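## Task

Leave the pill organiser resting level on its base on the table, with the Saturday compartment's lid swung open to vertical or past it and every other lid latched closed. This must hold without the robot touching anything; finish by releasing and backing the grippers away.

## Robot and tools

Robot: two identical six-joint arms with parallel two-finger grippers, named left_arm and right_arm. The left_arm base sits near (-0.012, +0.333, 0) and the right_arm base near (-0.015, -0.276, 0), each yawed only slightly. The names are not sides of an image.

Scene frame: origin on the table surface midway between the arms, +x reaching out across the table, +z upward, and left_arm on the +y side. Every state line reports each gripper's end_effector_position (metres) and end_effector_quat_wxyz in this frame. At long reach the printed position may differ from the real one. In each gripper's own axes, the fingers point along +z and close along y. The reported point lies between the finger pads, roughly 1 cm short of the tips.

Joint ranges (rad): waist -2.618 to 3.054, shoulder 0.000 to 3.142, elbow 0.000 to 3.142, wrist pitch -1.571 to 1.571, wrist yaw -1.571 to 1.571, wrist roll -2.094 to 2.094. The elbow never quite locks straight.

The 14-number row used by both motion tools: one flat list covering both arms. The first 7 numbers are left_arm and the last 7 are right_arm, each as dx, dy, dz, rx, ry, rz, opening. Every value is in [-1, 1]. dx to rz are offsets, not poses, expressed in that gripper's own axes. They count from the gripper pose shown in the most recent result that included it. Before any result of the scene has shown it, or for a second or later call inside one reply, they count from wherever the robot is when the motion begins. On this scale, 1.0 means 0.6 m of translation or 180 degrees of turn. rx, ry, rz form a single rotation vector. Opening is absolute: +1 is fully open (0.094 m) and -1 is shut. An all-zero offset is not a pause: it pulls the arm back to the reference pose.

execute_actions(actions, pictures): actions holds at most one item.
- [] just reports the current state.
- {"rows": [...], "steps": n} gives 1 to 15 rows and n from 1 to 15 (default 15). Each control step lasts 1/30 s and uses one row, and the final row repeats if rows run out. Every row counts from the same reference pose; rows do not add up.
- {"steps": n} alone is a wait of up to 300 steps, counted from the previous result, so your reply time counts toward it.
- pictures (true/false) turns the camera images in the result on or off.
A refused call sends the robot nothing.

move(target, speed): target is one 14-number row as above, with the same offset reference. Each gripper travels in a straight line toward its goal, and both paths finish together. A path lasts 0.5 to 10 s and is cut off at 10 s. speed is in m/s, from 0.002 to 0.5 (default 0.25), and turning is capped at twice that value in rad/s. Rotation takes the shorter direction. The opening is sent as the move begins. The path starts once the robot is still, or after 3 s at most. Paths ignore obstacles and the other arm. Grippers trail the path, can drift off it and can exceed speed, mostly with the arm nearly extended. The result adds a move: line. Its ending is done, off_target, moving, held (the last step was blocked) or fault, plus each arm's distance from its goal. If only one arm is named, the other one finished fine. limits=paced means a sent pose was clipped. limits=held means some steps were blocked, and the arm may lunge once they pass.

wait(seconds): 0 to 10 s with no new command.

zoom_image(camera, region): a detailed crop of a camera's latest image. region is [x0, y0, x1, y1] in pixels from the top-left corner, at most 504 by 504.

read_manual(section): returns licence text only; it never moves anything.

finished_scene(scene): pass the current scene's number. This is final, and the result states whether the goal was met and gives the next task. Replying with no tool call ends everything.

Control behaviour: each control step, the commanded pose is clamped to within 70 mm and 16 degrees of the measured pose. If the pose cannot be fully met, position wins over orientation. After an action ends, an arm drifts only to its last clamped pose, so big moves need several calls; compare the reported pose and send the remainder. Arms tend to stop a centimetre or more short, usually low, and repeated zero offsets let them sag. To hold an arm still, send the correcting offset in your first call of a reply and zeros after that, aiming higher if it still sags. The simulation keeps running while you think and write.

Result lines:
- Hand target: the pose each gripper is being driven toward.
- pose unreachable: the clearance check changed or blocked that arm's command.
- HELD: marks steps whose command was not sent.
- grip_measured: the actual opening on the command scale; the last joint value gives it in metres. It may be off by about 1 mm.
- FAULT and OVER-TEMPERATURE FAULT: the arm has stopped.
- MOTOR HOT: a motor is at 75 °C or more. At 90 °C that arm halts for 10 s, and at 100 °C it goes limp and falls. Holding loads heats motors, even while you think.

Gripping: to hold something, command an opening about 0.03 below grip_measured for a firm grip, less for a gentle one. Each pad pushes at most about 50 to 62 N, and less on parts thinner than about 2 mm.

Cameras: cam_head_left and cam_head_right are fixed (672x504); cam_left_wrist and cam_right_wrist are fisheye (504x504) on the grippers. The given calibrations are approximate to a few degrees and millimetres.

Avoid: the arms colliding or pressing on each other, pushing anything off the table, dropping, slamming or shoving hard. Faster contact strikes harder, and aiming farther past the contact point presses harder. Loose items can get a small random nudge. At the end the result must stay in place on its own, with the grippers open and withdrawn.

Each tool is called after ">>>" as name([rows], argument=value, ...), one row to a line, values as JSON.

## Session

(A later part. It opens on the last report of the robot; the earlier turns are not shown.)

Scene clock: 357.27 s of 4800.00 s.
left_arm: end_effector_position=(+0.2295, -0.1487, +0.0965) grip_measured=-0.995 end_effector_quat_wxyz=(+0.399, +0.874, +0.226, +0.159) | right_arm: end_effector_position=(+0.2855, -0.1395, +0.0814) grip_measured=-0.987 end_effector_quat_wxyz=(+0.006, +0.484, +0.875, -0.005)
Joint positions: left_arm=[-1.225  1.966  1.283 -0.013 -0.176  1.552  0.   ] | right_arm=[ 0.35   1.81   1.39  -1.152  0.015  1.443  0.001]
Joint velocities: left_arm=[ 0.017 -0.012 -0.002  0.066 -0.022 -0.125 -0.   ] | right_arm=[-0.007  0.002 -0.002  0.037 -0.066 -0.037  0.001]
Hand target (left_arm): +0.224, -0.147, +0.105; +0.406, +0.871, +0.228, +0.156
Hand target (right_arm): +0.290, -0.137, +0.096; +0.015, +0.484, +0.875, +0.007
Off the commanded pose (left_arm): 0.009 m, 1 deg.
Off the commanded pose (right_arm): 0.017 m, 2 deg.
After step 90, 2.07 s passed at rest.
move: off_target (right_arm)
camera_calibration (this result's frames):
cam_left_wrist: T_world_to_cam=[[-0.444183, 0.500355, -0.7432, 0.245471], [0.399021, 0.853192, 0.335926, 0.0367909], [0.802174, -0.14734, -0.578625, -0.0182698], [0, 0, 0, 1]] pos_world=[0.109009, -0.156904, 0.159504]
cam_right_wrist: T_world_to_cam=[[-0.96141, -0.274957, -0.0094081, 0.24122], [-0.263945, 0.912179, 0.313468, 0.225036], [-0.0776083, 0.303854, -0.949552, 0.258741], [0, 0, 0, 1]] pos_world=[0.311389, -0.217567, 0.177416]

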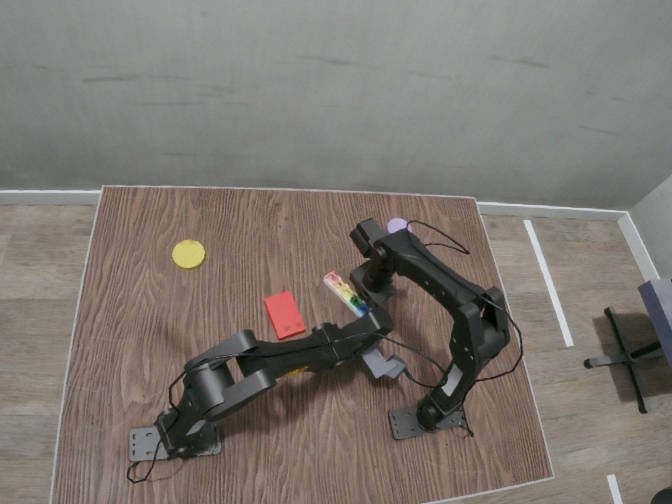

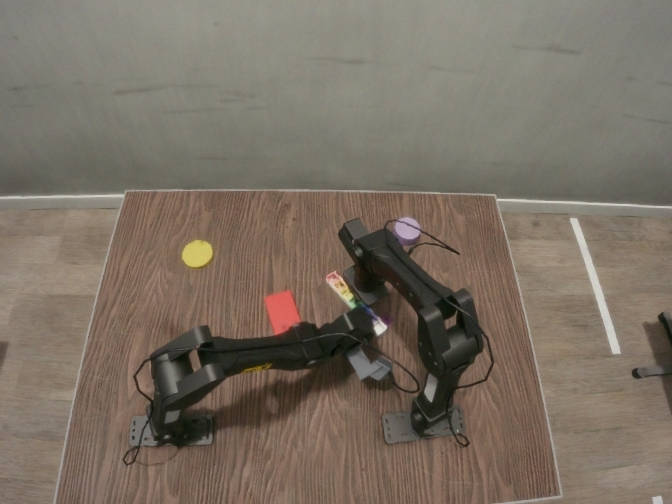

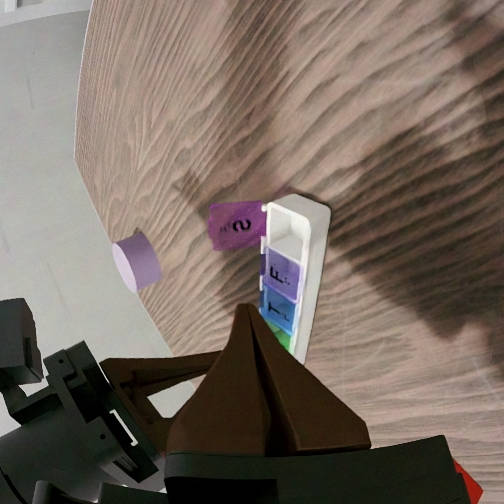

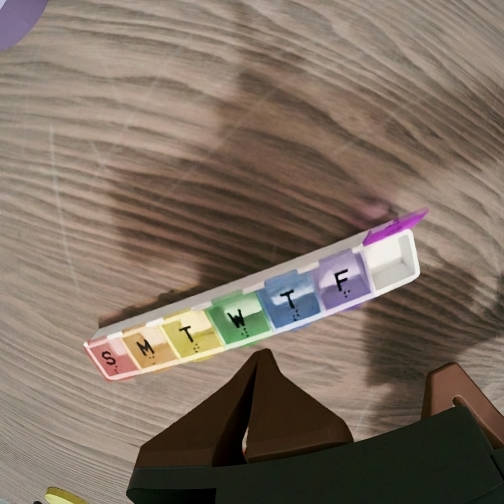

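>>> move(target=[0,0.05,-0.2,0,0,0,-1, -0.1,-0.1,-0.15,0,0,0,-1], speed=0.3)

>>> zoom_image(camera="cam_head_left", region=[300,250,420,360])

Scene clock: 360.90 s of 4800.00 s.
left_arm: end_effector_position=(+0.1828, -0.0895, +0.1849) grip_measured=-0.995 end_effector_quat_wxyz=(+0.385, +0.881, +0.222, +0.160) | right_arm: end_effector_position=(+0.2618, -0.2207, +0.1596) grip_measured=-0.987 end_effector_quat_wxyz=(-0.004, +0.487, +0.874, -0.011)
Joint positions: left_arm=[-1.286  1.618  1.242 -0.357 -0.224  1.521  0.   ] | right_arm=[ 0.119  1.634  1.497 -1.453  0.011  1.217  0.001]
Joint velocities: left_arm=[ 0.007 -0.012 -0.012  0.007 -0.081 -0.081  0.001] | right_arm=[-0.012  0.002  0.007 -0.081  0.037 -0.051 -0.001]
Hand target (left_arm): +0.181, -0.093, +0.197; +0.399, +0.875, +0.226, +0.159
Hand target (right_arm): +0.264, -0.221, +0.170; +0.004, +0.484, +0.875, -0.005
Off the commanded pose (left_arm): 0.011 m, 2 deg.
Off the commanded pose (right_arm): 0.014 m, 1 deg.
move: off_target (left_arm, right_arm)
camera_calibration (this result's frames):
cam_left_wrist: T_world_to_cam=[[-0.444453, 0.525579, -0.725416, 0.259834], [0.403638, 0.840428, 0.361604, -0.0315076], [0.799711, -0.132089, -0.585674, 0.0821075], [0, 0, 0, 1]] pos_world=[0.0625393, -0.0992378, 0.247969]
cam_right_wrist: T_world_to_cam=[[-0.962746, -0.270125, 0.0123354, 0.194839], [-0.252253, 0.913609, 0.318884, 0.264738], [-0.0974082, 0.303892, -0.947714, 0.360683], [0, 0, 0, 1]] pos_world=[0.289495, -0.298844, 0.255]

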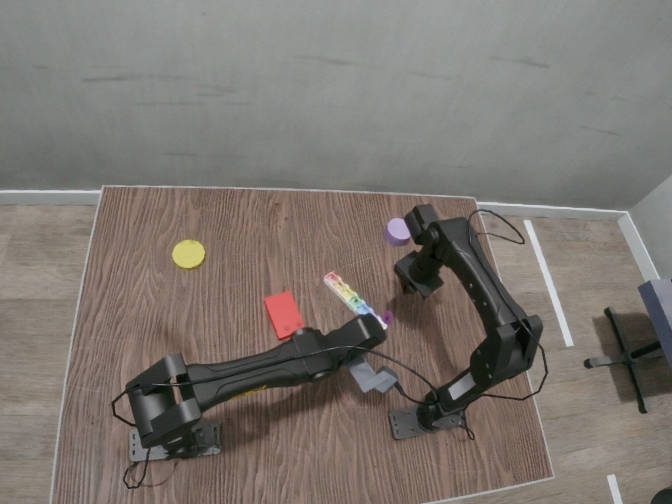

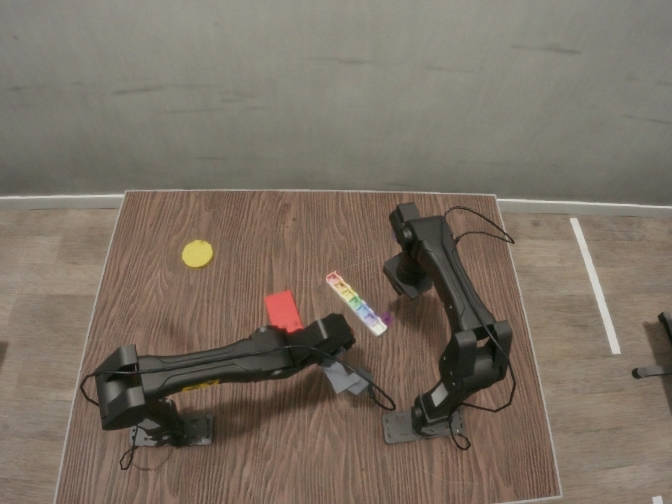

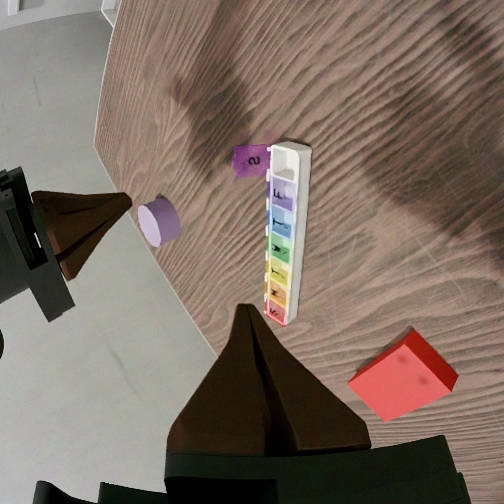

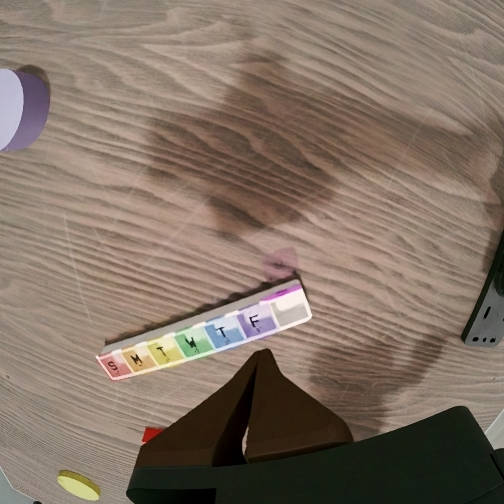

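Region (300, 250, 420, 360) of cam_head_left's 672x504 image, scaled by 4.200, with more detail than that image has; it fills the top 462 rows of this view, and the rest is white.

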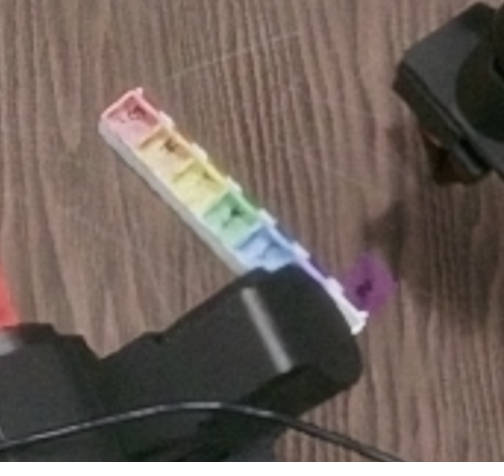

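>>> zoom_image(camera="cam_left_wrist", region=[210,130,340,330])

Region (210, 130, 340, 330) of cam_left_wrist's 504x504 image, scaled by 2.520, with more detail than that image has; it fills the left 328 columns of this view, and the rest is white.

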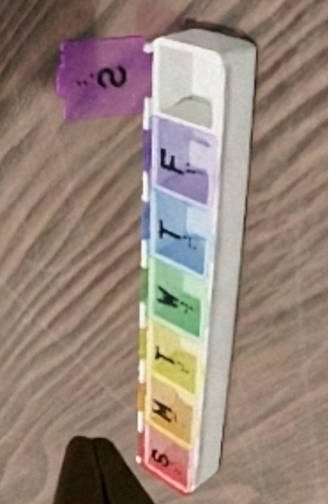

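>>> move(target=[0.1,0.05,-0.15,0,0,0,-1, -0.08,0,0,0,0,0,-1], speed=0.35)

>>> finished_scene(scene=2)

Scene clock: 365.97 s of 4800.00 s.
left_arm: end_effector_position=(+0.1999, -0.0215, +0.2605) grip_measured=-0.995 end_effector_quat_wxyz=(+0.369, +0.888, +0.220, +0.163) | right_arm: end_effector_position=(+0.2792, -0.2593, +0.1497) grip_measured=-0.987 end_effector_quat_wxyz=(-0.020, +0.487, +0.873, -0.018)
Joint positions: left_arm=[-1.152  1.434  1.388 -0.703 -0.134  1.621  0.   ] | right_arm=[-0.022  1.711  1.541 -1.455  0.009  1.078  0.001]
Joint velocities: left_arm=[ 0.007  0.012  0.002 -0.066  0.007  0.037 -0.   ] | right_arm=[ 0.002 -0.007 -0.012  0.022 -0.037 -0.051  0.   ]
Hand target (left_arm): +0.201, -0.023, +0.275; +0.385, +0.881, +0.221, +0.162
Hand target (right_arm): +0.287, -0.260, +0.160; -0.005, +0.487, +0.874, -0.010
Off the commanded pose (left_arm): 0.012 m, 2 deg.
Off the commanded pose (right_arm): 0.013 m, 2 deg.
After step 90, 0.90 s passed at rest.
move: off_target (left_arm, right_arm)
camera_calibration (this result's frames):
cam_left_wrist: T_world_to_cam=[[-0.447549, 0.550206, -0.704964, 0.282362], [0.403782, 0.827718, 0.38967, -0.130509], [0.79791, -0.110256, -0.592608, 0.124387], [0, 0, 0, 1]] pos_world=[0.0798181, -0.0336178, 0.323623]
cam_right_wrist: T_world_to_cam=[[-0.962246, -0.268218, 0.0462884, 0.196559], [-0.238761, 0.913442, 0.32957, 0.302165], [-0.130678, 0.306075, -0.942996, 0.373892], [0, 0, 0, 1]] pos_world=[0.310143, -0.337729, 0.243895]

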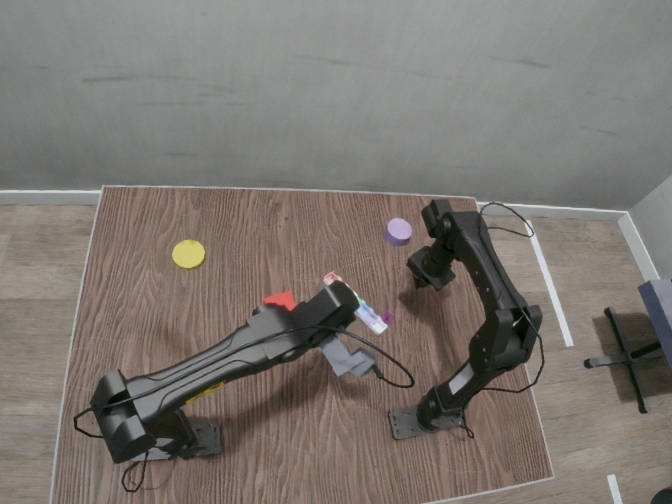

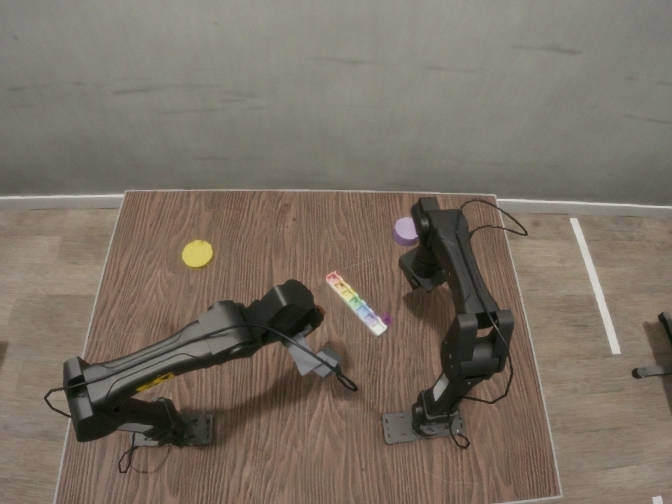

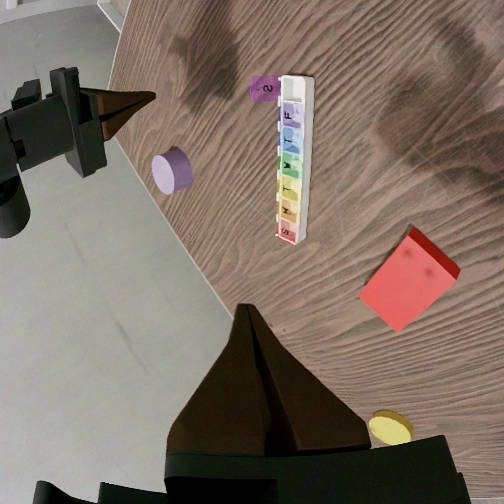

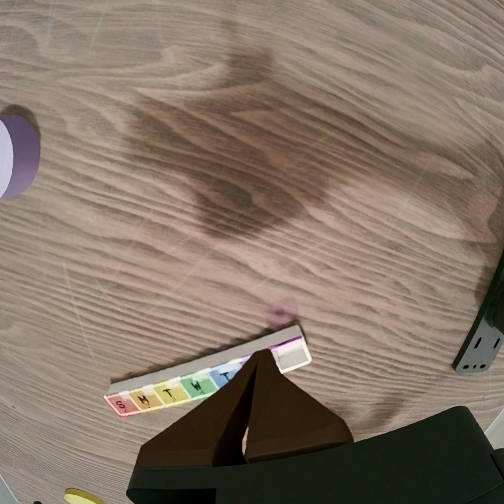

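The scene is finished: the task was done.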